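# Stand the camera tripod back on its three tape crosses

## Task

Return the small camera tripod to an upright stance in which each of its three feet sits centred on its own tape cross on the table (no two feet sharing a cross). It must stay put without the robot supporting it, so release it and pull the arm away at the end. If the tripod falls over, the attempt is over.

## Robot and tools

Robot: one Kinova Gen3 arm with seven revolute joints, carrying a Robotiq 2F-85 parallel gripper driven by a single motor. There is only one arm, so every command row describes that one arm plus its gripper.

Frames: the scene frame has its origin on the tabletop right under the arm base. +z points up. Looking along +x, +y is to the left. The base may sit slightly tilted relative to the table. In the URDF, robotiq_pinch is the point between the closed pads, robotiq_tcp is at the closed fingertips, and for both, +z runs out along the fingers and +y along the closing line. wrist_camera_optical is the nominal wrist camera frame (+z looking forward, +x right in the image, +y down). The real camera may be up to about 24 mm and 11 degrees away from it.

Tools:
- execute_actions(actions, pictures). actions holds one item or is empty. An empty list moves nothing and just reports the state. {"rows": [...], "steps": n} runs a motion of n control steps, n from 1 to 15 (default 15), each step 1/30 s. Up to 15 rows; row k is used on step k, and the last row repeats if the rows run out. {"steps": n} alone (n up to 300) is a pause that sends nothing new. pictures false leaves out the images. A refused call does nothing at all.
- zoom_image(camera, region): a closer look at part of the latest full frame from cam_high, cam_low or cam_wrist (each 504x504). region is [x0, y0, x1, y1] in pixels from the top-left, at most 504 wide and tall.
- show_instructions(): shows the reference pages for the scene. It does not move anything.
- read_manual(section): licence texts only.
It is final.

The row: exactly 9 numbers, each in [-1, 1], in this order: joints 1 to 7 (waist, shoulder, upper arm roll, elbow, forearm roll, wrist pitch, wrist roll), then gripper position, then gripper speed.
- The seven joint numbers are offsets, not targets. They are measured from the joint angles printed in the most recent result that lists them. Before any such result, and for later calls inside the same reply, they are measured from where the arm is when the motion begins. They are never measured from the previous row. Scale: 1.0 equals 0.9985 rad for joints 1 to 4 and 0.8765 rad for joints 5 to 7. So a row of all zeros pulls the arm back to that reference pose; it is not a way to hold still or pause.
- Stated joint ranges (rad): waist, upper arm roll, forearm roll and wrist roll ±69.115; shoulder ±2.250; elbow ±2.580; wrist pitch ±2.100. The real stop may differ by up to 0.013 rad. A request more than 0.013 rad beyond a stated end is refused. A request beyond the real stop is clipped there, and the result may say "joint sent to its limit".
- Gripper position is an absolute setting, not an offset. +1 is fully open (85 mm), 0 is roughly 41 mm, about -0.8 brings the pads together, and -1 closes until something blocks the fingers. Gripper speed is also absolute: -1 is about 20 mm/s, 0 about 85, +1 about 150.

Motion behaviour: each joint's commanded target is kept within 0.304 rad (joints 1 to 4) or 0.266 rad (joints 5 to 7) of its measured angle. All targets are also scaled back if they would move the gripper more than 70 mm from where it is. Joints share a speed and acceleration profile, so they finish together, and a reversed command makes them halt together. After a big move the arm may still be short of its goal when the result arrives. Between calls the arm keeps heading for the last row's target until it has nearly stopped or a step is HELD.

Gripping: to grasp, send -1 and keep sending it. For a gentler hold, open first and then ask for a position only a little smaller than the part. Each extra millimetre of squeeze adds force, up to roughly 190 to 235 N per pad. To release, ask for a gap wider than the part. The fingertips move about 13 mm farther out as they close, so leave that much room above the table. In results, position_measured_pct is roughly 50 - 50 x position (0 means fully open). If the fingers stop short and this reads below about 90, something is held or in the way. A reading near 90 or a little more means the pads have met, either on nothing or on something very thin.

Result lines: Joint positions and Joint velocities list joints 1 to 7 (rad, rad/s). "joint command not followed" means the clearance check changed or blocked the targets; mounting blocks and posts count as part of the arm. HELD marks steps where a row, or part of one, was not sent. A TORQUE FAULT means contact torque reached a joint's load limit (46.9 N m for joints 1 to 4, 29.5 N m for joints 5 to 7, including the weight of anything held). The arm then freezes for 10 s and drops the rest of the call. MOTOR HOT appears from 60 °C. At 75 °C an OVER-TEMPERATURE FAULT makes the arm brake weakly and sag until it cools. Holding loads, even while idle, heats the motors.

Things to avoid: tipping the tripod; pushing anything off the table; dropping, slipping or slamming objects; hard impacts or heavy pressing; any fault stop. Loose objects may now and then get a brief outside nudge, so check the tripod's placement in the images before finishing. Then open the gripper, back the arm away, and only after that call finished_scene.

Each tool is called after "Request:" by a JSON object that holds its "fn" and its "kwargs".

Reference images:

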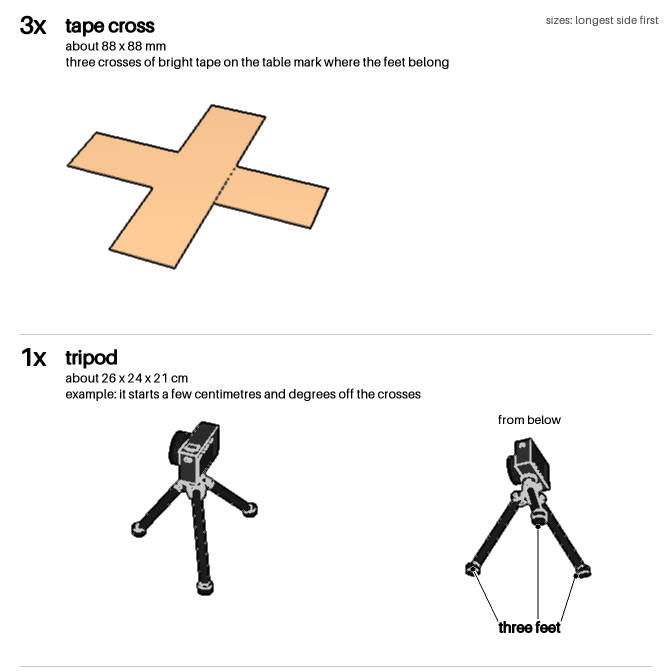

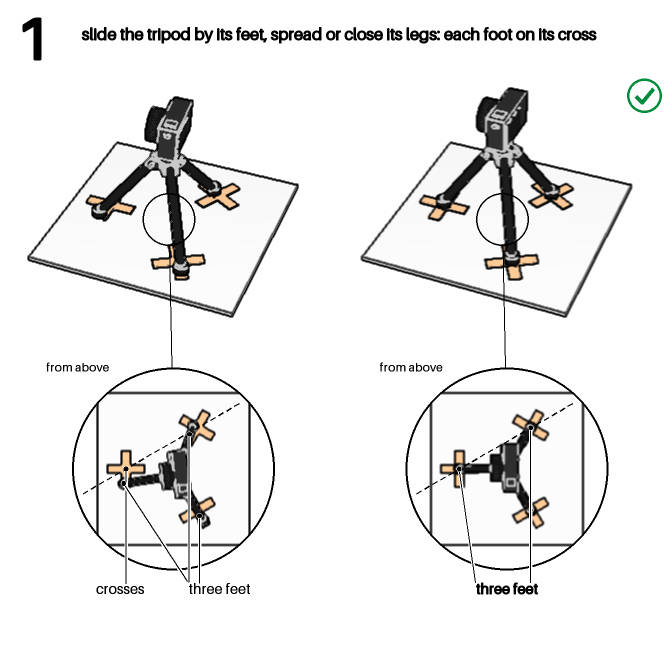

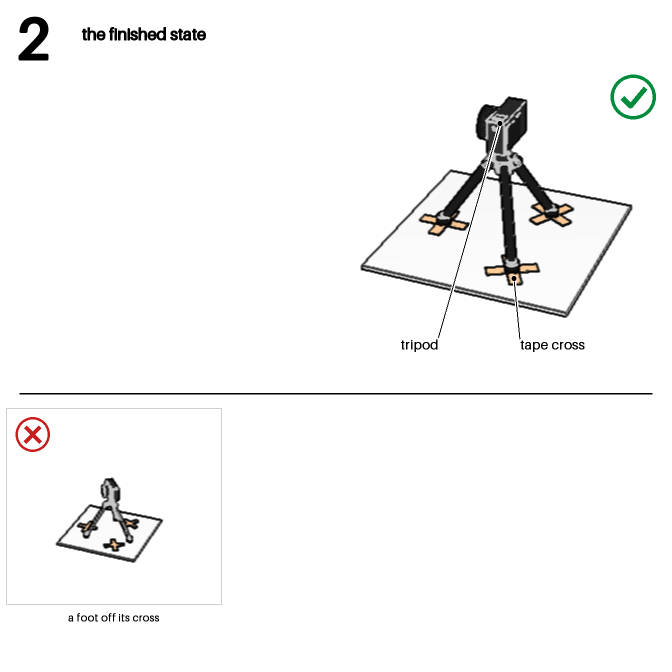

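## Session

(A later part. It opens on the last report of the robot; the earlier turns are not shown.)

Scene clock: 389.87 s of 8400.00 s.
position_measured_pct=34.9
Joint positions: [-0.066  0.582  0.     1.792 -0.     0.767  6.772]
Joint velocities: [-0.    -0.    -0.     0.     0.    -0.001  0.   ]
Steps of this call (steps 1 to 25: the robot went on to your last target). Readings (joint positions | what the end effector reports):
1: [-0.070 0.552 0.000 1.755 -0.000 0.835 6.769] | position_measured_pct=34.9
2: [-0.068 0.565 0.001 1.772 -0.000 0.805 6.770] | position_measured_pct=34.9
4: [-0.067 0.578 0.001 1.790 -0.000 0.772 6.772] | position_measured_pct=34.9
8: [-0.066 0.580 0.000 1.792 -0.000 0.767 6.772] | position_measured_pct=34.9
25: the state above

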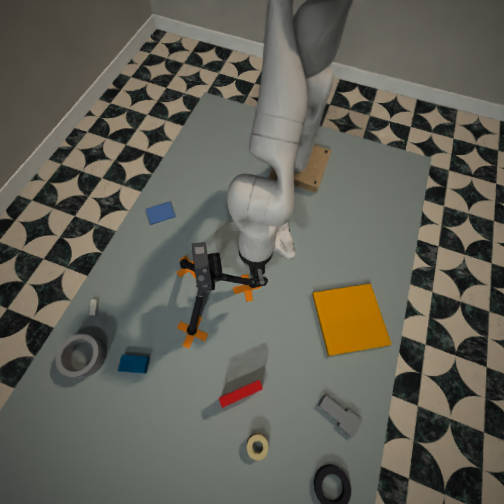

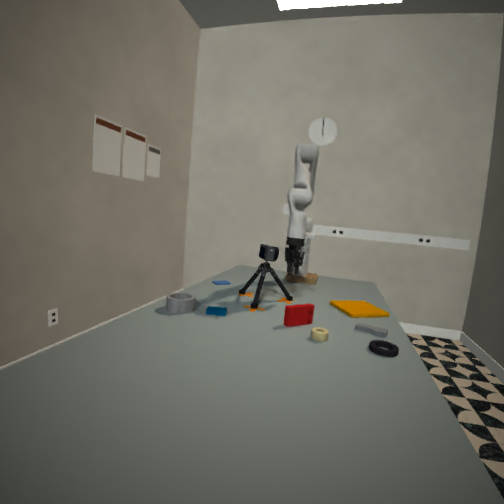

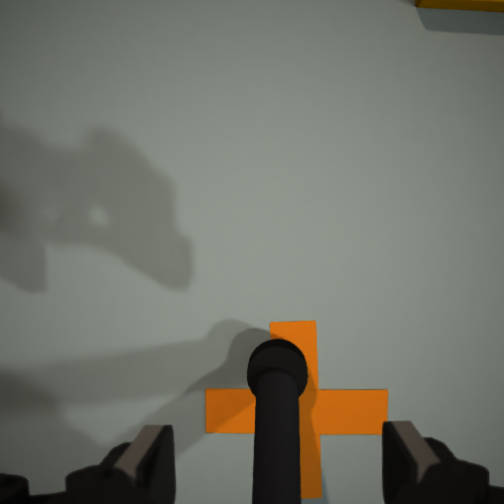

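Request:
{"fn": "execute_actions", "kwargs": {"actions": [{"rows": [[0, 0.0174, 0, 0.005, 0, -0.0255, 0, 0.3, 0], [0, 0.0347, 0, 0.01, 0, -0.0509, 0, 0.3, 0], [0, 0.0521, 0, 0.015, 0, -0.0764, 0, 0.3, 0], [0, 0.0694, 0, 0.0199, 0, -0.1018, 0, 0.3, 0], [0, 0.0868, 0, 0.0249, 0, -0.1273, 0, 0.3, 0], [0, 0.1042, 0, 0.0299, 0, -0.1527, 0, 0.3, 0], [0, 0.1215, 0, 0.0349, 0, -0.1782, 0, 0.3, 0], [0, 0.1389, 0, 0.0399, 0, -0.2036, 0, 0.3, 0], [0, 0.1562, 0, 0.0449, 0, -0.2291, 0, 0.3, 0], [0, 0.1736, 0, 0.0498, 0, -0.2545, 0, 0.3, 0], [0, 0.1909, 0, 0.0548, 0, -0.28, 0, 0.3, 0], [0, 0.2083, 0, 0.0598, 0, -0.3054, 0, 0.3, 0]], "steps": 15}], "pictures": false}}

Request:
{"fn": "execute_actions", "kwargs": {"actions": [{"steps": 15}]}}

Request:
{"fn": "zoom_image", "kwargs": {"camera": "cam_low", "region": [230, 240, 330, 316]}}

Scene clock: 403.13 s of 8400.00 s.
position_measured_pct=34.9
Joint positions: [-0.066  0.782  0.     1.851 -0.     0.507  6.772]
Joint velocities: [-0.     0.158 -0.001  0.066 -0.    -0.259 -0.   ]
Steps of this call (steps 1 to 15: the robot went on to your last target; steps 16 to 90: nothing new was sent; then 9.77 s passed at rest; steps 91 to 105: all 15 steps of this action). Readings (joint positions | what the end effector reports):
91: [-0.066 0.583 0.000 1.792 -0.000 0.767 6.772] | position_measured_pct=34.9
92: [-0.066 0.589 0.001 1.793 -0.000 0.761 6.772] | position_measured_pct=34.9
94: [-0.066 0.615 0.001 1.800 -0.000 0.730 6.772] | position_measured_pct=34.9
98: [-0.066 0.678 0.000 1.819 -0.000 0.647 6.772] | position_measured_pct=34.9
105: the state above

Scene clock: 403.63 s of 8400.00 s.
position_measured_pct=34.9
Joint positions: [-0.066  0.79   0.     1.852 -0.     0.5    6.772]
Joint velocities: [ 0.     0.001  0.001 -0.    -0.     0.     0.   ]
Steps of this call (steps 1 to 15: the robot went on to your last target). Readings (joint positions | what the end effector reports):
1: [-0.066 0.785 0.000 1.852 -0.000 0.502 6.772] | position_measured_pct=34.9
2: [-0.066 0.786 0.000 1.852 -0.000 0.500 6.772] | position_measured_pct=34.9
4: [-0.066 0.787 0.000 1.852 -0.000 0.500 6.772] | position_measured_pct=34.9
8: [-0.066 0.789 0.000 1.852 -0.000 0.500 6.772] | position_measured_pct=34.9
15: the state above
The arm was judged still, so your last target was given up. Only a new action makes it travel on or press farther. Fingers that are still opening or closing keep moving.

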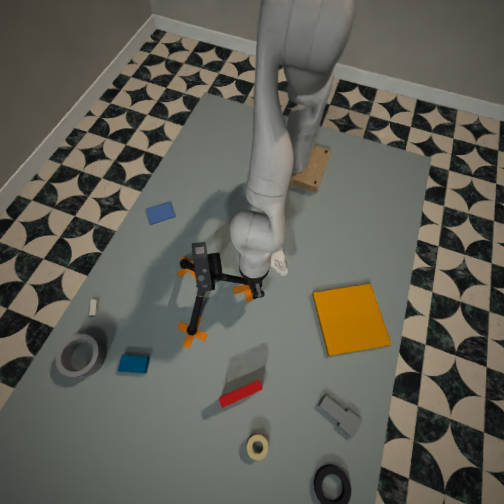

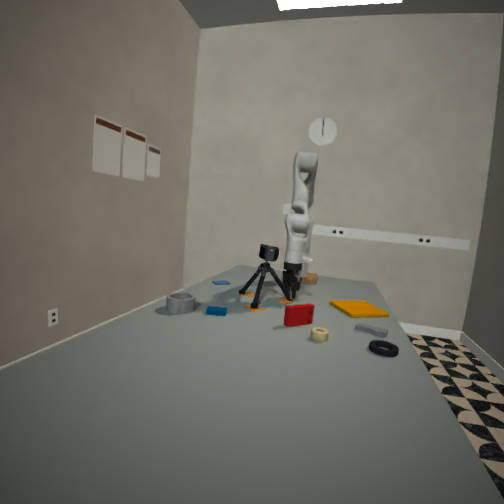

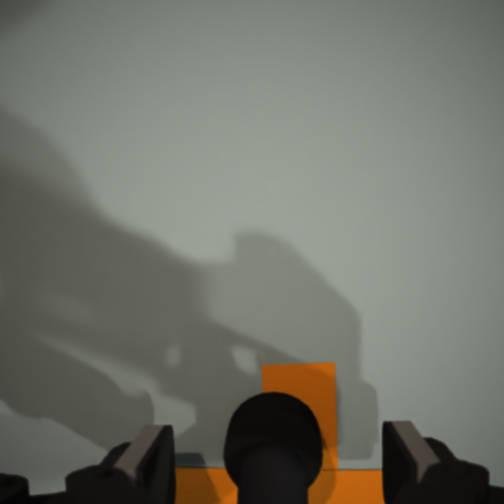

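Region (230, 240, 330, 316) of cam_low's 504x504 image, scaled by 5.040, with more detail than that image has; it fills the top 383 rows of this view, and the rest is white.

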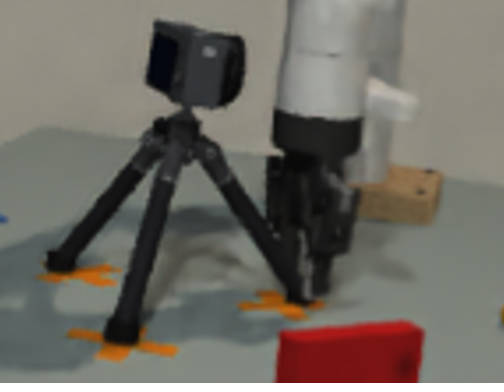

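Request:
{"fn": "execute_actions", "kwargs": {"actions": [{"rows": [[0.0015, 0.0153, 0.0, 0.003, 0.0, -0.0205, 0.0, 0.3, 0.0]], "steps": 12}], "pictures": false}}

Request:
{"fn": "execute_actions", "kwargs": {"actions": [{"rows": [[0.0, 0.0, 0.0, 0.0, 0.0, 0.0, 0.0, -0.36, -0.5]], "steps": 15}], "pictures": false}}

Request:
{"fn": "execute_actions", "kwargs": {"actions": [{"steps": 15}]}}

Scene clock: 411.20 s of 8400.00 s.
position_measured_pct=34.9
Joint positions: [-0.064  0.805  0.     1.855 -0.     0.482  6.772]
Joint velocities: [ 0.001  0.002  0.001 -0.    -0.    -0.001 -0.   ]
Steps of this call (steps 1 to 90: nothing new was sent; then 4.17 s passed at rest; steps 91 to 102: all 12 steps of this action). Readings (joint positions | what the end effector reports):
91: [-0.066 0.791 0.000 1.852 -0.000 0.499 6.772] | position_measured_pct=34.9
92: [-0.065 0.797 0.000 1.852 -0.000 0.494 6.772] | position_measured_pct=34.9
94: [-0.064 0.805 0.001 1.855 -0.000 0.483 6.772] | position_measured_pct=34.9
98: [-0.064 0.805 0.000 1.855 -0.000 0.482 6.772] | position_measured_pct=34.9
102: the state above

Scene clock: 411.70 s of 8400.00 s.
position_measured_pct=57.5
Joint positions: [-0.064  0.805  0.     1.855 -0.     0.482  6.772]
Joint velocities: [-0.001  0.     0.     0.     0.     0.    -0.   ]
Steps of this call (steps 1 to 15: all 15 steps of this action). Readings (joint positions | what the end effector reports):
1: [-0.064 0.805 0.000 1.855 -0.000 0.482 6.772] | position_measured_pct=34.9
2: [-0.064 0.805 0.000 1.855 -0.000 0.482 6.772] | position_measured_pct=35.3
4: [-0.064 0.805 0.000 1.855 -0.000 0.482 6.772] | position_measured_pct=37.7
8: [-0.064 0.805 0.000 1.855 -0.000 0.482 6.772] | position_measured_pct=44.4
15: the state above

Scene clock: 412.20 s of 8400.00 s.
position_measured_pct=66.3
Joint positions: [-0.064  0.805  0.001  1.855 -0.     0.482  6.772]
Joint velocities: [ 0.    -0.     0.001 -0.     0.    -0.001 -0.001]
Steps of this call (steps 1 to 15: the robot went on to your last target). Readings (joint positions | what the end effector reports):
1: [-0.064 0.805 0.000 1.855 -0.000 0.482 6.772] | position_measured_pct=59.5
2: [-0.064 0.805 0.000 1.855 -0.000 0.482 6.772] | position_measured_pct=61.1
4: [-0.064 0.805 0.001 1.855 -0.000 0.482 6.772] | position_measured_pct=64.7
8: [-0.064 0.805 0.001 1.855 -0.000 0.482 6.772] | position_measured_pct=66.3
15: the state above
The arm was judged still, so your last target was given up. Only a new action makes it travel on or press farther. Fingers that are still opening or closing keep moving.

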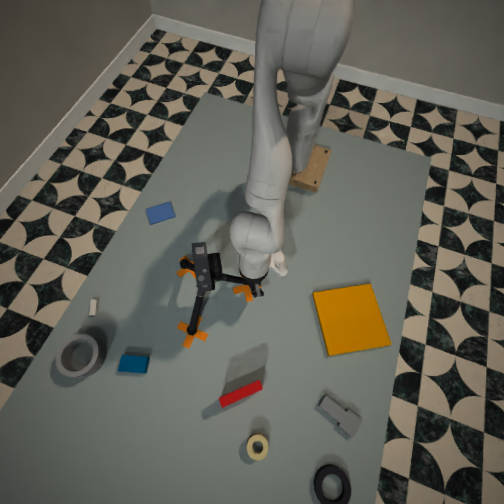

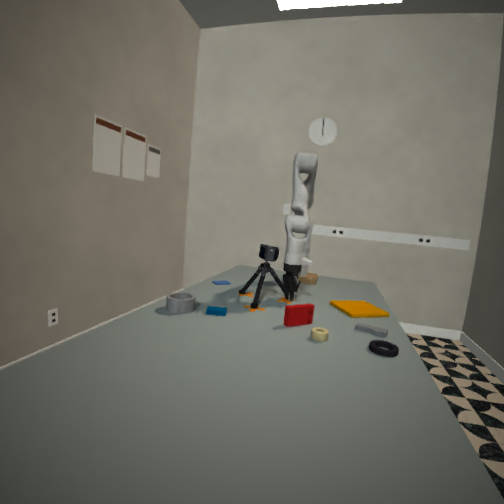

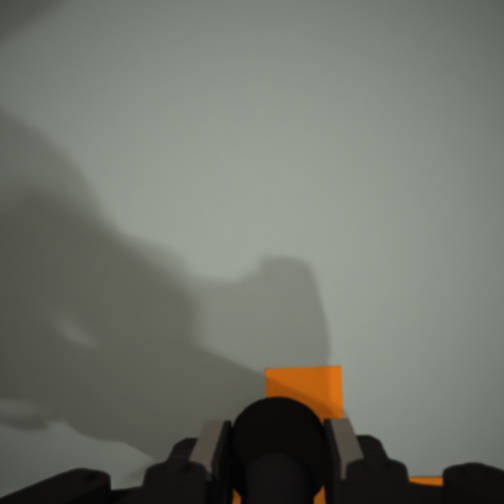

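Request:
{"fn": "execute_actions", "kwargs": {"actions": [{"rows": [[0.00145, 0.00047, 0, -0.00144, 0, 0.0011, 0.00165, -0.36, -0.5], [0.00289, 0.00095, 0, -0.00288, 0, 0.00221, 0.00329, -0.36, -0.5], [0.00434, 0.00142, 0, -0.00432, 0, 0.00331, 0.00494, -0.36, -0.5], [0.00578, 0.00189, 0, -0.00576, 0, 0.00441, 0.00659, -0.36, -0.5], [0.00723, 0.00237, 0, -0.0072, 0, 0.00552, 0.00823, -0.36, -0.5], [0.00867, 0.00284, 0, -0.00864, 0, 0.00662, 0.00988, -0.36, -0.5], [0.01012, 0.00331, 0, -0.01008, 0, 0.00772, 0.01153, -0.36, -0.5], [0.01156, 0.00379, 0, -0.01152, 0, 0.00883, 0.01317, -0.36, -0.5], [0.01301, 0.00426, 0, -0.01296, 0, 0.00993, 0.01482, -0.36, -0.5], [0.01445, 0.00473, 0, -0.0144, 0, 0.01103, 0.01647, -0.36, -0.5], [0.0159, 0.00521, 0, -0.01584, 0, 0.01214, 0.01811, -0.36, -0.5], [0.01734, 0.00568, 0, -0.01728, 0, 0.01324, 0.01976, -0.36, -0.5], [0.01879, 0.00615, 0, -0.01872, 0, 0.01434, 0.02141, -0.36, -0.5], [0.02023, 0.00663, 0, -0.02016, 0, 0.01545, 0.02305, -0.36, -0.5], [0.02168, 0.0071, 0, -0.0216, 0, 0.01655, 0.0247, -0.36, -0.5]], "steps": 15}], "pictures": false}}

Request:
{"fn": "execute_actions", "kwargs": {"actions": [{"steps": 8}], "pictures": false}}

Request:
{"fn": "execute_actions", "kwargs": {"actions": [{"rows": [[0.00145, 0.00047, 0, -0.00144, 0, 0.0011, 0.00165, -0.36, -0.5], [0.00289, 0.00095, 0, -0.00288, 0, 0.00221, 0.00329, -0.36, -0.5], [0.00434, 0.00142, 0, -0.00432, 0, 0.00331, 0.00494, -0.36, -0.5], [0.00578, 0.00189, 0, -0.00576, 0, 0.00441, 0.00659, -0.36, -0.5], [0.00723, 0.00237, 0, -0.0072, 0, 0.00552, 0.00823, -0.36, -0.5], [0.00867, 0.00284, 0, -0.00864, 0, 0.00662, 0.00988, -0.36, -0.5], [0.01012, 0.00331, 0, -0.01008, 0, 0.00772, 0.01153, -0.36, -0.5], [0.01156, 0.00379, 0, -0.01152, 0, 0.00883, 0.01317, -0.36, -0.5], [0.01301, 0.00426, 0, -0.01296, 0, 0.00993, 0.01482, -0.36, -0.5], [0.01445, 0.00473, 0, -0.0144, 0, 0.01103, 0.01647, -0.36, -0.5], [0.0159, 0.00521, 0, -0.01584, 0, 0.01214, 0.01811, -0.36, -0.5], [0.01734, 0.00568, 0, -0.01728, 0, 0.01324, 0.01976, -0.36, -0.5], [0.01879, 0.00615, 0, -0.01872, 0, 0.01434, 0.02141, -0.36, -0.5], [0.02023, 0.00663, 0, -0.02016, 0, 0.01545, 0.02305, -0.36, -0.5], [0.02168, 0.0071, 0, -0.0216, 0, 0.01655, 0.0247, -0.36, -0.5]], "steps": 15}], "pictures": false}}

Request:
{"fn": "execute_actions", "kwargs": {"actions": [{"steps": 15}]}}

Request:
{"fn": "zoom_image", "kwargs": {"camera": "cam_high", "region": [130, 210, 300, 380]}}

Request:
{"fn": "zoom_image", "kwargs": {"camera": "cam_low", "region": [230, 240, 330, 316]}}

Scene clock: 432.47 s of 8400.00 s.
position_measured_pct=66.3
Joint positions: [-0.047  0.811 -0.002  1.838 -0.002  0.498  6.792]
Joint velocities: [ 0.047  0.017  0.004 -0.046  0.002  0.026  0.043]
Steps of this call (steps 1 to 90: nothing new was sent; then 16.77 s passed at rest; steps 91 to 105: all 15 steps of this action). Readings (joint positions | what the end effector reports):
91: [-0.064 0.805 0.000 1.855 -0.000 0.483 6.773] | position_measured_pct=66.3
92: [-0.063 0.805 -0.000 1.854 -0.001 0.484 6.774] | position_measured_pct=66.3
94: [-0.061 0.806 -0.001 1.852 -0.001 0.486 6.776] | position_measured_pct=66.3
98: [-0.057 0.807 -0.004 1.848 -0.002 0.492 6.782] | position_measured_pct=66.3
105: the state above

Scene clock: 432.73 s of 8400.00 s.
position_measured_pct=66.3
Joint positions: [-0.045  0.812 -0.002  1.836 -0.001  0.499  6.794]
Joint velocities: [-0.     0.    -0.001 -0.001 -0.     0.    -0.   ]
Steps of this call (steps 1 to 8: the robot went on to your last target). Readings (joint positions | what the end effector reports):
1: [-0.046 0.811 -0.002 1.837 -0.001 0.498 6.793] | position_measured_pct=66.3
2: [-0.046 0.811 -0.002 1.836 -0.001 0.498 6.794] | position_measured_pct=66.3
4: [-0.045 0.812 -0.001 1.836 -0.001 0.498 6.794] | position_measured_pct=66.3
8: the state above

Scene clock: 433.23 s of 8400.00 s.
position_measured_pct=66.3
Joint positions: [-0.027  0.818 -0.004  1.818 -0.002  0.513  6.814]
Joint velocities: [ 0.047  0.017  0.005 -0.046  0.002  0.025  0.043]
Steps of this call (steps 1 to 15: all 15 steps of this action). Readings (joint positions | what the end effector reports):
1: [-0.045 0.812 -0.002 1.836 -0.001 0.499 6.794] | position_measured_pct=66.3
2: [-0.044 0.812 -0.002 1.835 -0.001 0.500 6.795] | position_measured_pct=66.3
4: [-0.042 0.813 -0.004 1.833 -0.002 0.503 6.798] | position_measured_pct=66.3
8: [-0.038 0.814 -0.005 1.828 -0.003 0.508 6.803] | position_measured_pct=66.3
15: the state above

Scene clock: 433.73 s of 8400.00 s.
position_measured_pct=66.3
Joint positions: [-0.025  0.819 -0.003  1.815 -0.002  0.514  6.816]
Joint velocities: [-0.001 -0.    -0.    -0.    -0.    -0.001 -0.   ]
Steps of this call (steps 1 to 15: the robot went on to your last target). Readings (joint positions | what the end effector reports):
1: [-0.026 0.819 -0.003 1.816 -0.002 0.514 6.815] | position_measured_pct=66.3
2: [-0.026 0.819 -0.003 1.816 -0.002 0.514 6.815] | position_measured_pct=66.3
4: [-0.025 0.819 -0.003 1.815 -0.002 0.514 6.816] | position_measured_pct=66.3
8: [-0.025 0.819 -0.003 1.815 -0.002 0.514 6.816] | position_measured_pct=66.3
15: the state above
The arm was judged still, so your last target was given up. Only a new action makes it travel on or press farther. Fingers that are still opening or closing keep moving.

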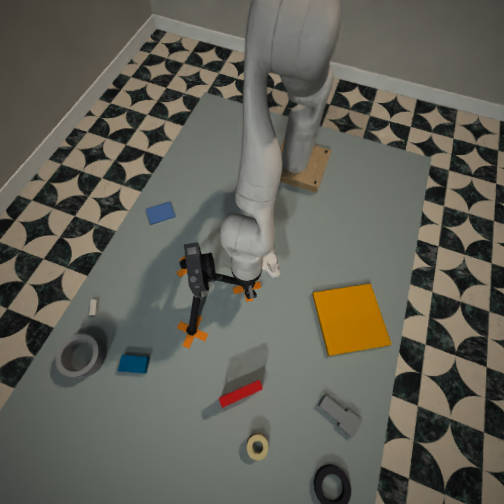

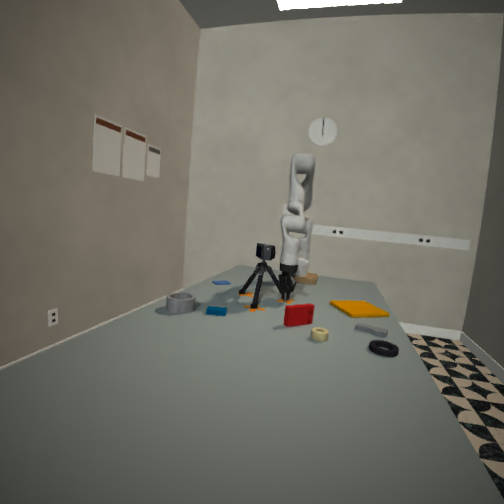

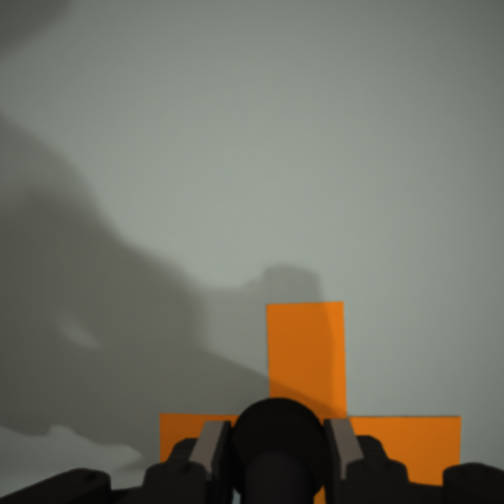

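Region (130, 210, 300, 380) of cam_high's 504x504 image, scaled by 2.965, with more detail than that image has.

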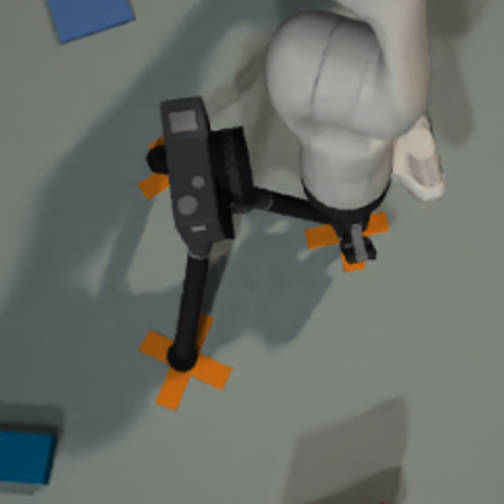

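Region (230, 240, 330, 316) of cam_low's 504x504 image, scaled by 5.040, with more detail than that image has; it fills the top 383 rows of this view, and the rest is white.

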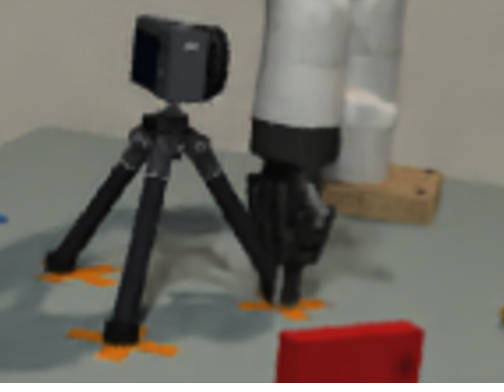

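Request:
{"fn": "execute_actions", "kwargs": {"actions": []}}

Scene clock: 443.93 s of 8400.00 s.
position_measured_pct=66.3
Joint positions: [-0.025  0.819 -0.003  1.815 -0.002  0.514  6.816]
Joint velocities: [-0.     0.    -0.     0.    -0.    -0.     0.001]
Steps of this call (steps 1 to 90: nothing new was sent; then 7.20 s passed at rest). Readings (joint positions | what the end effector reports):
1: [-0.025 0.819 -0.003 1.815 -0.002 0.514 6.816] | position_measured_pct=66.3
2: [-0.025 0.819 -0.003 1.815 -0.002 0.514 6.816] | position_measured_pct=66.3
4: [-0.025 0.819 -0.003 1.815 -0.002 0.514 6.816] | position_measured_pct=66.3
8: [-0.025 0.819 -0.003 1.815 -0.002 0.514 6.816] | position_measured_pct=66.3
90: the state above

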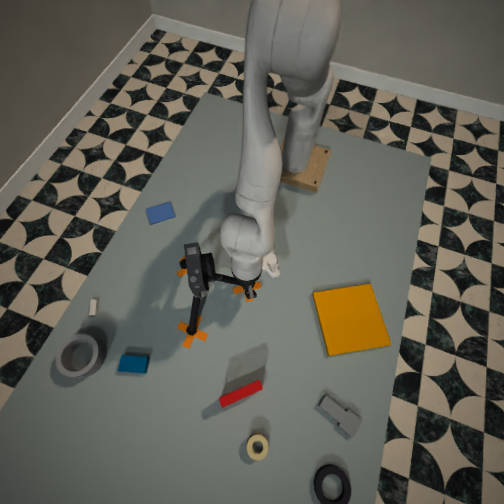

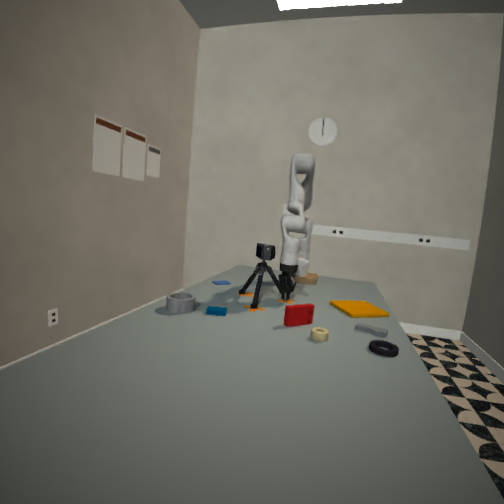

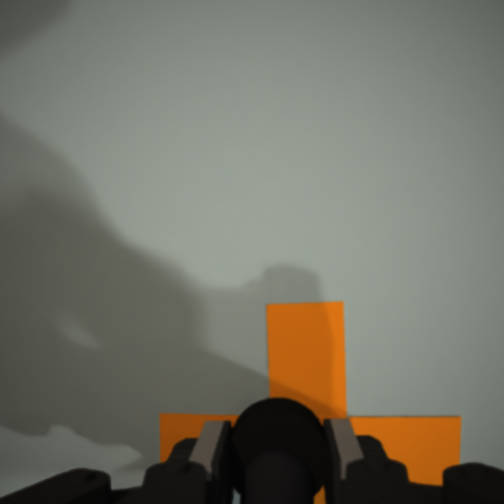

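Request:
{"fn": "execute_actions", "kwargs": {"actions": [{"rows": [[0,0.00083,0,-0.00249,0,0.0019,0,-0.36,-0.5],[0,0.00165,0,-0.00498,0,0.0038,0,-0.36,-0.5],[0,0.00248,0,-0.00747,0,0.0057,0,-0.36,-0.5],[0,0.00331,0,-0.00996,0,0.0076,0,-0.36,-0.5],[0,0.00413,0,-0.01245,0,0.0095,0,-0.36,-0.5],[0,0.00496,0,-0.01494,0,0.0114,0,-0.36,-0.5],[0,0.00579,0,-0.01743,0,0.0133,0,-0.36,-0.5],[0,0.00661,0,-0.01992,0,0.0152,0,-0.36,-0.5],[0,0.00744,0,-0.02241,0,0.0171,0,-0.36,-0.5],[0,0.00827,0,-0.0249,0,0.019,0,-0.36,-0.5],[0,0.00909,0,-0.02739,0,0.0208,0,-0.36,-0.5],[0,0.00992,0,-0.02988,0,0.0227,0,-0.36,-0.5],[0,0.01075,0,-0.03237,0,0.0246,0,-0.36,-0.5],[0,0.01157,0,-0.03486,0,0.0265,0,-0.36,-0.5],[0,0.0124,0,-0.03735,0,0.0284,0,-0.36,-0.5]], "steps": 15}], "pictures": false}}

Request:
{"fn": "execute_actions", "kwargs": {"actions": [{"steps": 20}]}}

Scene clock: 461.60 s of 8400.00 s.
position_measured_pct=66.3
Joint positions: [-0.025  0.828 -0.003  1.791 -0.002  0.548  6.815]
Joint velocities: [-0.     0.019 -0.    -0.053 -0.001  0.074  0.   ]
Steps of this call (steps 1 to 90: nothing new was sent; then 14.17 s passed at rest; steps 91 to 105: all 15 steps of this action). Readings (joint positions | what the end effector reports):
91: [-0.025 0.820 -0.003 1.815 -0.002 0.515 6.816] | position_measured_pct=66.3
92: [-0.025 0.820 -0.003 1.814 -0.002 0.516 6.815] | position_measured_pct=66.3
94: [-0.025 0.821 -0.003 1.810 -0.002 0.521 6.815] | position_measured_pct=66.3
98: [-0.025 0.824 -0.003 1.803 -0.002 0.531 6.815] | position_measured_pct=66.3
105: the state above

Scene clock: 462.27 s of 8400.00 s.
position_measured_pct=66.3
Joint positions: [-0.024  0.831 -0.003  1.781 -0.002  0.542  6.815]
Joint velocities: [-0.    -0.    -0.001  0.    -0.    -0.002  0.001]
Steps of this call (steps 1 to 15: the robot went on to your last target; steps 16 to 20: nothing new was sent). Readings (joint positions | what the end effector reports):
1: [-0.025 0.829 -0.003 1.790 -0.002 0.550 6.815] | position_measured_pct=66.3
2: [-0.025 0.829 -0.003 1.788 -0.003 0.549 6.815] | position_measured_pct=66.3
4: [-0.025 0.830 -0.003 1.785 -0.003 0.545 6.815] | position_measured_pct=66.3
8: [-0.024 0.831 -0.003 1.782 -0.002 0.542 6.815] | position_measured_pct=66.3
20: the state above
The arm was judged still, so your last target was given up. Only a new action makes it travel on or press farther. Fingers that are still opening or closing keep moving.

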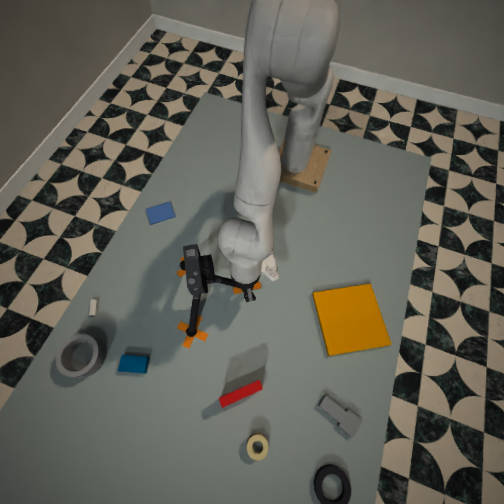

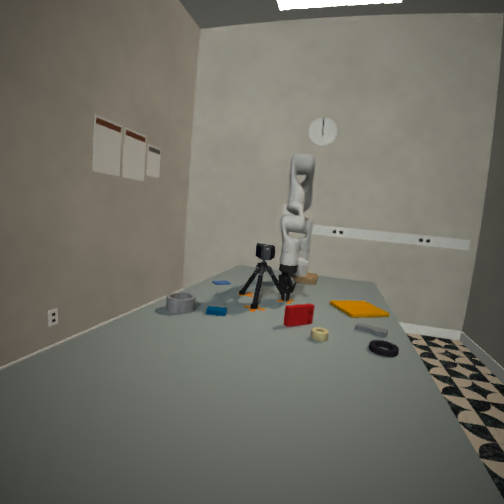

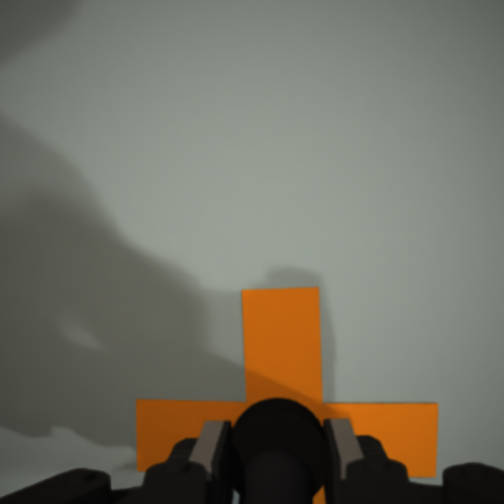

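Request:
{"fn": "execute_actions", "kwargs": {"actions": [{"rows": [[0,0,0,0,0,-0.002,0,-0.36,-0.5],[0,0,0,0,0,-0.004,0,-0.36,-0.5],[0,0,0,0,0,-0.006,0,-0.36,-0.5],[0,0,0,0,0,-0.008,0,-0.36,-0.5],[0,0,0,0,0,-0.01,0,-0.36,-0.5],[0,0,0,0,0,-0.0114,0,-0.36,-0.5]], "steps": 15}]}}

Scene clock: 467.80 s of 8400.00 s.
position_measured_pct=66.3
Joint positions: [-0.024  0.83  -0.003  1.785 -0.003  0.536  6.815]
Joint velocities: [-0.001  0.    -0.001 -0.001 -0.     0.002  0.   ]
Steps of this call (steps 1 to 90: nothing new was sent; then 2.03 s passed at rest; steps 91 to 105: all 15 steps of this action). Readings (joint positions | what the end effector reports):
91: [-0.024 0.831 -0.003 1.782 -0.002 0.542 6.815] | position_measured_pct=66.3
92: [-0.024 0.831 -0.003 1.782 -0.003 0.541 6.815] | position_measured_pct=66.3
94: [-0.024 0.831 -0.003 1.783 -0.003 0.539 6.815] | position_measured_pct=66.3
98: [-0.024 0.830 -0.003 1.785 -0.003 0.536 6.815] | position_measured_pct=66.3
105: the state above

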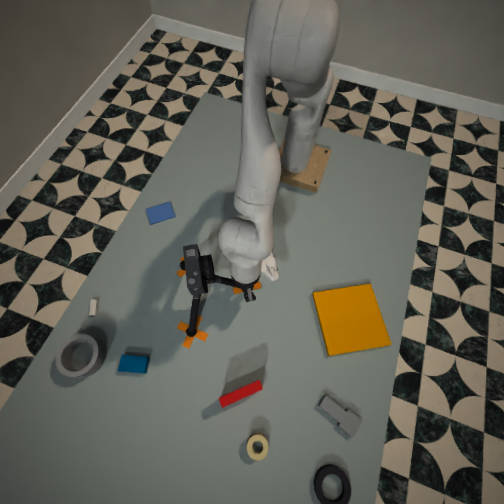

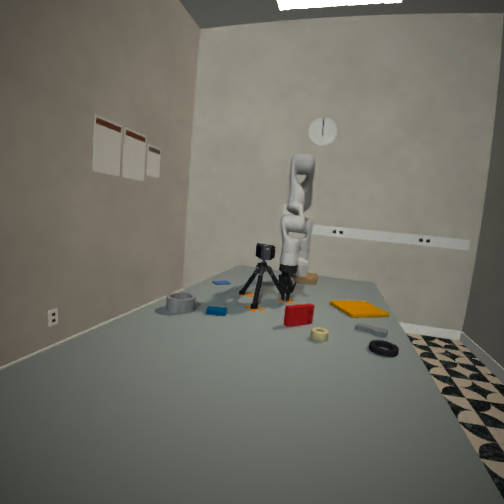

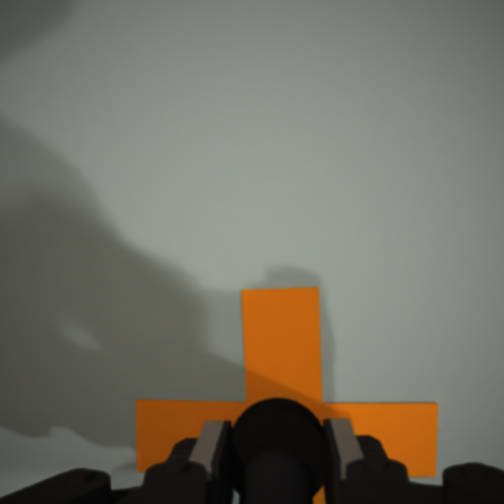

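Request:
{"fn": "execute_actions", "kwargs": {"actions": [{"rows": [[0,0.001,0,-0.004,0,-0.004,0,-0.36,-0.5],[0,0.0015,0,-0.0055,0,-0.003,0,-0.36,-0.5],[0,0.002,0,-0.007,0,-0.002,0,-0.36,-0.5],[0,0.0025,0,-0.0085,0,-0.001,0,-0.36,-0.5],[0,0.003,0,-0.01,0,0,0,-0.36,-0.5],[0,0.0035,0,-0.0115,0,0.001,0,-0.36,-0.5],[0,0.004,0,-0.0133,0,0.002,0,-0.36,-0.5]], "steps": 15}]}}

Scene clock: 472.23 s of 8400.00 s.
position_measured_pct=66.3
Joint positions: [-0.024  0.832 -0.003  1.778 -0.003  0.545  6.814]
Joint velocities: [ 0.     0.    -0.     0.    -0.     0.    -0.002]
Steps of this call (steps 1 to 15: the robot went on to your last target; steps 16 to 90: nothing new was sent; then 0.93 s passed at rest; steps 91 to 105: all 15 steps of this action). Readings (joint positions | what the end effector reports):
91: [-0.024 0.830 -0.003 1.785 -0.003 0.536 6.815] | position_measured_pct=66.3
92: [-0.024 0.830 -0.003 1.785 -0.003 0.536 6.814] | position_measured_pct=66.3
94: [-0.024 0.831 -0.003 1.783 -0.003 0.539 6.814] | position_measured_pct=66.3
98: [-0.024 0.832 -0.003 1.779 -0.003 0.544 6.814] | position_measured_pct=66.3
105: the state above

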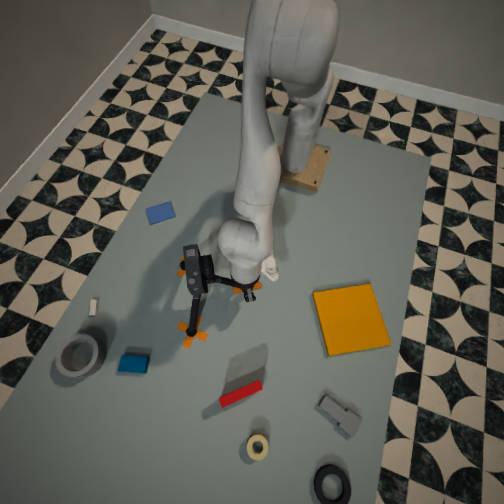

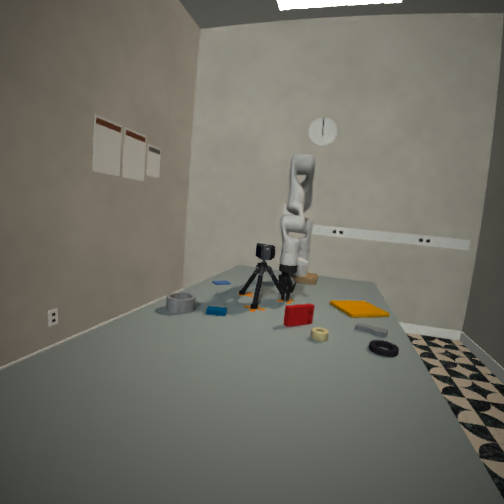

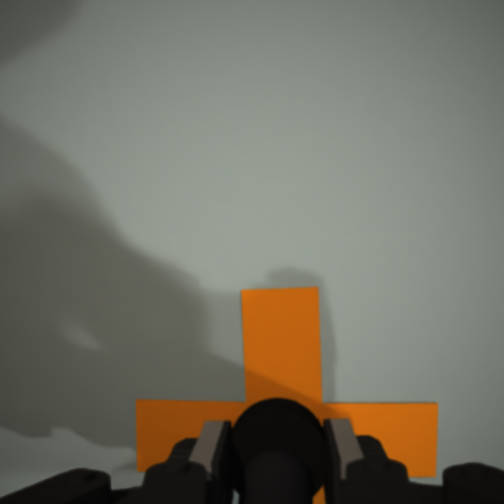

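Request:
{"fn": "execute_actions", "kwargs": {"actions": [{"rows": [[0,0.0015,0,-0.0065,0,-0.008,0,-0.36,-0.5],[0,0.001,0,-0.007,0,-0.0078,0,-0.36,-0.5],[0,0.0005,0,-0.0075,0,-0.0075,0,-0.36,-0.5],[0,0,0,-0.008,0,-0.0072,0,-0.36,-0.5],[0,-0.0005,0,-0.008,0,-0.007,0,-0.36,-0.5]], "steps": 15}]}}

Scene clock: 479.13 s of 8400.00 s.
position_measured_pct=66.3
Joint positions: [-0.024  0.833 -0.003  1.773 -0.004  0.54   6.814]
Joint velocities: [-0.001  0.     0.001 -0.    -0.    -0.    -0.   ]
Steps of this call (steps 1 to 15: the robot went on to your last target; steps 16 to 90: nothing new was sent; then 3.40 s passed at rest; steps 91 to 105: all 15 steps of this action). Readings (joint positions | what the end effector reports):
91: [-0.024 0.832 -0.003 1.779 -0.003 0.545 6.814] | position_measured_pct=66.3
92: [-0.024 0.832 -0.003 1.779 -0.004 0.545 6.814] | position_measured_pct=66.3
94: [-0.024 0.832 -0.003 1.777 -0.004 0.542 6.814] | position_measured_pct=66.3
98: [-0.024 0.833 -0.003 1.773 -0.004 0.540 6.814] | position_measured_pct=66.3
105: the state above

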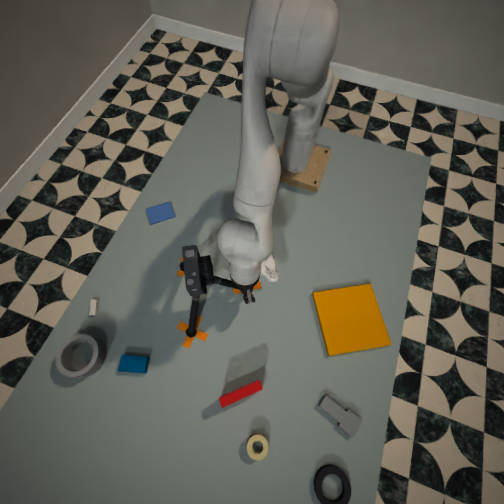

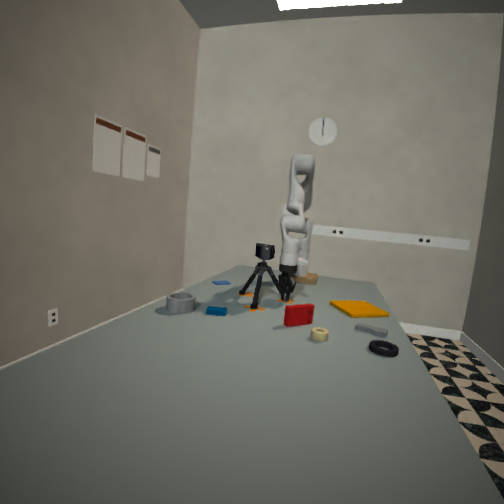

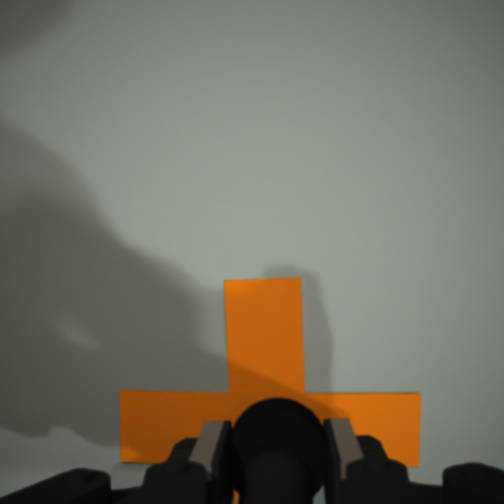

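Request:
{"fn": "execute_actions", "kwargs": {"actions": [{"rows": [[0,-0.0018,0,0.0,0,-0.001,0,-0.36,-0.5],[0,-0.0022,0,0.002,0,-0.0018,0,-0.36,-0.5],[0,-0.0026,0,0.004,0,-0.0026,0,-0.36,-0.5],[0,-0.003,0,0.006,0,-0.0034,0,-0.36,-0.5],[0,-0.0035,0,0.008,0,-0.0042,0,-0.36,-0.5],[0,-0.004,0,0.01,0,-0.005,0,-0.36,-0.5],[0,-0.0045,0,0.0115,0,-0.006,0,-0.36,-0.5],[0,-0.005,0,0.013,0,-0.0068,0,-0.36,-0.5]], "steps": 15}]}}

Scene clock: 484.33 s of 8400.00 s.
position_measured_pct=66.3
Joint positions: [-0.024  0.828 -0.003  1.786 -0.004  0.534  6.814]
Joint velocities: [ 0.001 -0.001 -0.001  0.    -0.     0.002 -0.   ]
Steps of this call (steps 1 to 15: the robot went on to your last target; steps 16 to 90: nothing new was sent; then 1.70 s passed at rest; steps 91 to 105: all 15 steps of this action). Readings (joint positions | what the end effector reports):
91: [-0.024 0.833 -0.003 1.773 -0.004 0.540 6.814] | position_measured_pct=66.3
92: [-0.024 0.832 -0.003 1.774 -0.004 0.539 6.813] | position_measured_pct=66.3
94: [-0.024 0.831 -0.003 1.777 -0.004 0.538 6.813] | position_measured_pct=66.3
98: [-0.024 0.829 -0.003 1.784 -0.004 0.535 6.814] | position_measured_pct=66.3
105: the state above

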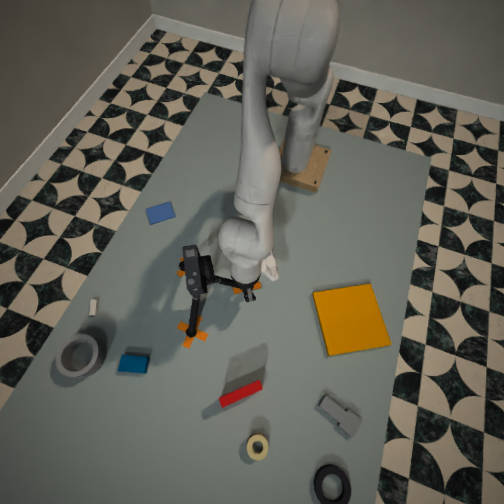

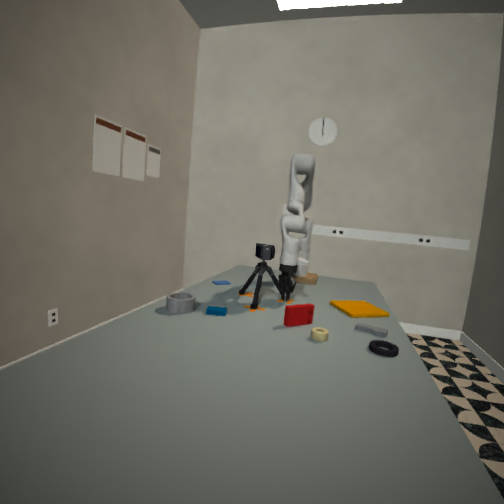

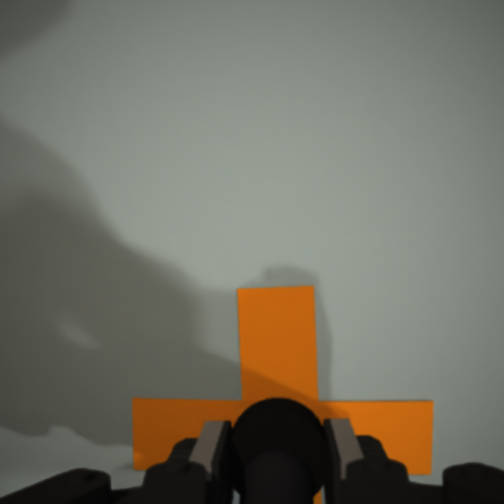

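Request:
{"fn": "execute_actions", "kwargs": {"actions": [{"rows": [[0,0,0,0,0,0,0,0.3,0.3]], "steps": 10}], "pictures": false}}

Request:
{"fn": "execute_actions", "kwargs": {"actions": [{"rows": [[0,-0.0195,0,-0.005,0,0.0275,0,0.3,0.3],[0,-0.039,0,-0.01,0,0.055,0,0.3,0.3],[0,-0.0586,0,-0.015,0,0.0824,0,0.3,0.3],[0,-0.0781,0,-0.02,0,0.11,0,0.3,0.3],[0,-0.0976,0,-0.025,0,0.1374,0,0.3,0.3],[0,-0.1172,0,-0.03,0,0.165,0,0.3,0.3],[0,-0.1367,0,-0.035,0,0.1923,0,0.3,0.3],[0,-0.1562,0,-0.04,0,0.22,0,0.3,0.3],[0,-0.1758,0,-0.045,0,0.2473,0,0.3,0.3],[0,-0.1953,0,-0.05,0,0.2747,0,0.3,0.3],[0,-0.2148,0,-0.055,0,0.3022,0,0.3,0.3],[0,-0.2343,0,-0.06,0,0.3297,0,0.3,0.3],[0,-0.2539,0,-0.065,0,0.3572,0,0.3,0.3],[0,-0.2734,0,-0.07,0,0.3846,0,0.3,0.3],[0,-0.2929,0,-0.0752,0,0.4121,0,0.3,0.3]], "steps": 15}], "pictures": false}}

Request:
{"fn": "execute_actions", "kwargs": {"actions": [{"steps": 15}]}}

Scene clock: 506.50 s of 8400.00 s.
position_measured_pct=40.1
Joint positions: [-0.024  0.828 -0.003  1.786 -0.004  0.534  6.814]
Joint velocities: [ 0. -0. -0.  0.  0.  0.  0.]
Steps of this call (steps 1 to 15: the robot went on to your last target; steps 16 to 90: nothing new was sent; then 18.83 s passed at rest; steps 91 to 100: all 10 steps of this action). Readings (joint positions | what the end effector reports):
91: [-0.024 0.828 -0.003 1.786 -0.004 0.534 6.814] | position_measured_pct=66.3
92: [-0.024 0.829 -0.003 1.786 -0.004 0.534 6.813] | position_measured_pct=65.9
94: [-0.024 0.829 -0.003 1.786 -0.004 0.534 6.814] | position_measured_pct=61.1
98: [-0.024 0.828 -0.003 1.786 -0.004 0.534 6.814] | position_measured_pct=47.2
100: the state above

Scene clock: 507.00 s of 8400.00 s.
position_measured_pct=34.9
Joint positions: [-0.024  0.591 -0.003  1.725 -0.004  0.826  6.814]
Joint velocities: [-0.    -0.579 -0.    -0.15   0.     0.719  0.001]
Steps of this call (steps 1 to 15: all 15 steps of this action). Readings (joint positions | what the end effector reports):
1: [-0.024 0.827 -0.003 1.786 -0.004 0.534 6.814] | position_measured_pct=37.7
2: [-0.024 0.822 -0.003 1.785 -0.004 0.540 6.814] | position_measured_pct=36.1
4: [-0.024 0.795 -0.003 1.779 -0.004 0.571 6.814] | position_measured_pct=35.3
8: [-0.024 0.724 -0.003 1.759 -0.004 0.660 6.814] | position_measured_pct=34.9
15: the state above

Scene clock: 507.50 s of 8400.00 s.
position_measured_pct=34.9
Joint positions: [-0.024  0.536 -0.003  1.711 -0.004  0.895  6.814]
Joint velocities: [ 0.    -0.002  0.    -0.     0.    -0.     0.   ]
Steps of this call (steps 1 to 15: the robot went on to your last target). Readings (joint positions | what the end effector reports):
1: [-0.024 0.572 -0.003 1.720 -0.004 0.850 6.814] | position_measured_pct=34.9
2: [-0.024 0.557 -0.003 1.715 -0.004 0.870 6.814] | position_measured_pct=34.9
4: [-0.024 0.542 -0.003 1.710 -0.004 0.892 6.814] | position_measured_pct=34.9
8: [-0.024 0.538 -0.003 1.710 -0.004 0.895 6.814] | position_measured_pct=34.9
15: the state above

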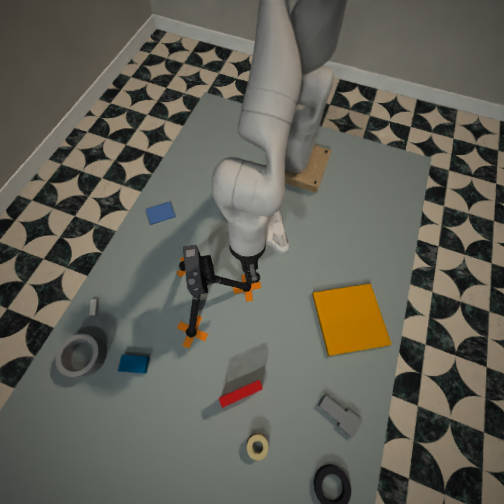

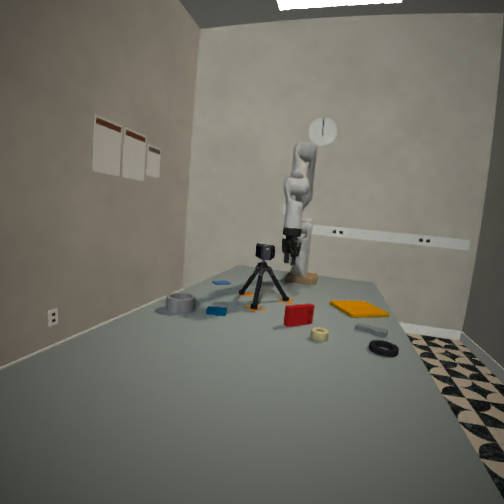

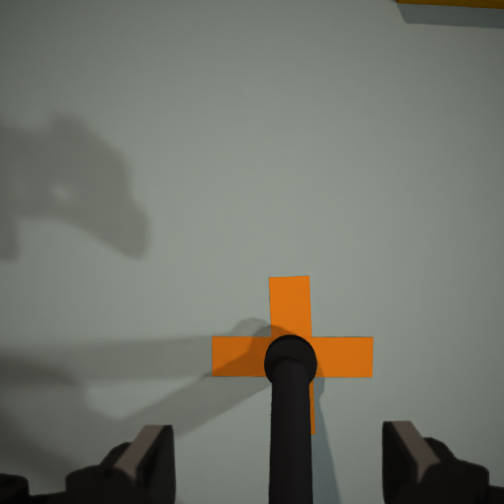

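Request:
{"fn": "execute_actions", "kwargs": {"actions": [{"rows": [[0,-0.0093,0,-0.0201,0,0.0336,0,0.3,0.3],[0,-0.0187,0,-0.0403,0,0.0671,0,0.3,0.3],[0,-0.028,0,-0.0604,0,0.1007,0,0.3,0.3],[0,-0.0374,0,-0.0806,0,0.1343,0,0.3,0.3],[0,-0.0467,0,-0.1007,0,0.1678,0,0.3,0.3],[0,-0.0561,0,-0.1209,0,0.2014,0,0.3,0.3],[0,-0.0654,0,-0.141,0,0.235,0,0.3,0.3],[0,-0.0748,0,-0.1612,0,0.2685,0.02,0.3,0.3],[0,-0.0841,0,-0.1813,0,0.3021,0.05,0.3,0.3],[0,-0.0935,0,-0.2015,0,0.3357,0.08,0.3,0.3],[0,-0.1028,0,-0.2216,0,0.3692,0.12,0.3,0.3],[0,-0.1122,0,-0.2418,0,0.4028,0.16,0.3,0.3],[0,-0.1215,0,-0.2619,0,0.4364,0.2,0.3,0.3],[0,-0.1309,0,-0.2821,0,0.4699,0.24,0.3,0.3],[0,-0.1402,0,-0.3022,0,0.5035,0.28,0.3,0.3]], "steps": 15}], "pictures": false}}

Request:
{"fn": "execute_actions", "kwargs": {"actions": [{"steps": 8}], "pictures": false}}

Scene clock: 520.90 s of 8400.00 s.
position_measured_pct=34.9
Joint positions: [-0.024  0.424 -0.003  1.468 -0.004  1.25   6.951]
Joint velocities: [-0.001 -0.281  0.    -0.605  0.     0.884  1.134]
Steps of this call (steps 1 to 15: the robot went on to your last target; steps 16 to 90: nothing new was sent; then 9.90 s passed at rest; steps 91 to 105: all 15 steps of this action). Readings (joint positions | what the end effector reports):
91: [-0.024 0.535 -0.003 1.710 -0.004 0.896 6.814] | position_measured_pct=34.9
92: [-0.024 0.533 -0.003 1.706 -0.004 0.902 6.814] | position_measured_pct=34.9
94: [-0.024 0.521 -0.003 1.681 -0.004 0.939 6.814] | position_measured_pct=34.9
98: [-0.024 0.487 -0.003 1.606 -0.004 1.048 6.814] | position_measured_pct=34.9
105: the state above

Scene clock: 521.17 s of 8400.00 s.
position_measured_pct=34.9
Joint positions: [-0.024  0.397 -0.003  1.409 -0.004  1.336  7.059]
Joint velocities: [-0.    -0.004  0.    -0.003 -0.     0.001  0.   ]
Steps of this call (steps 1 to 8: the robot went on to your last target). Readings (joint positions | what the end effector reports):
1: [-0.024 0.415 -0.003 1.448 -0.004 1.279 6.988] | position_measured_pct=34.9
2: [-0.024 0.407 -0.003 1.431 -0.004 1.304 7.019] | position_measured_pct=34.9
4: [-0.024 0.398 -0.003 1.412 -0.004 1.332 7.055] | position_measured_pct=34.9
8: the state above


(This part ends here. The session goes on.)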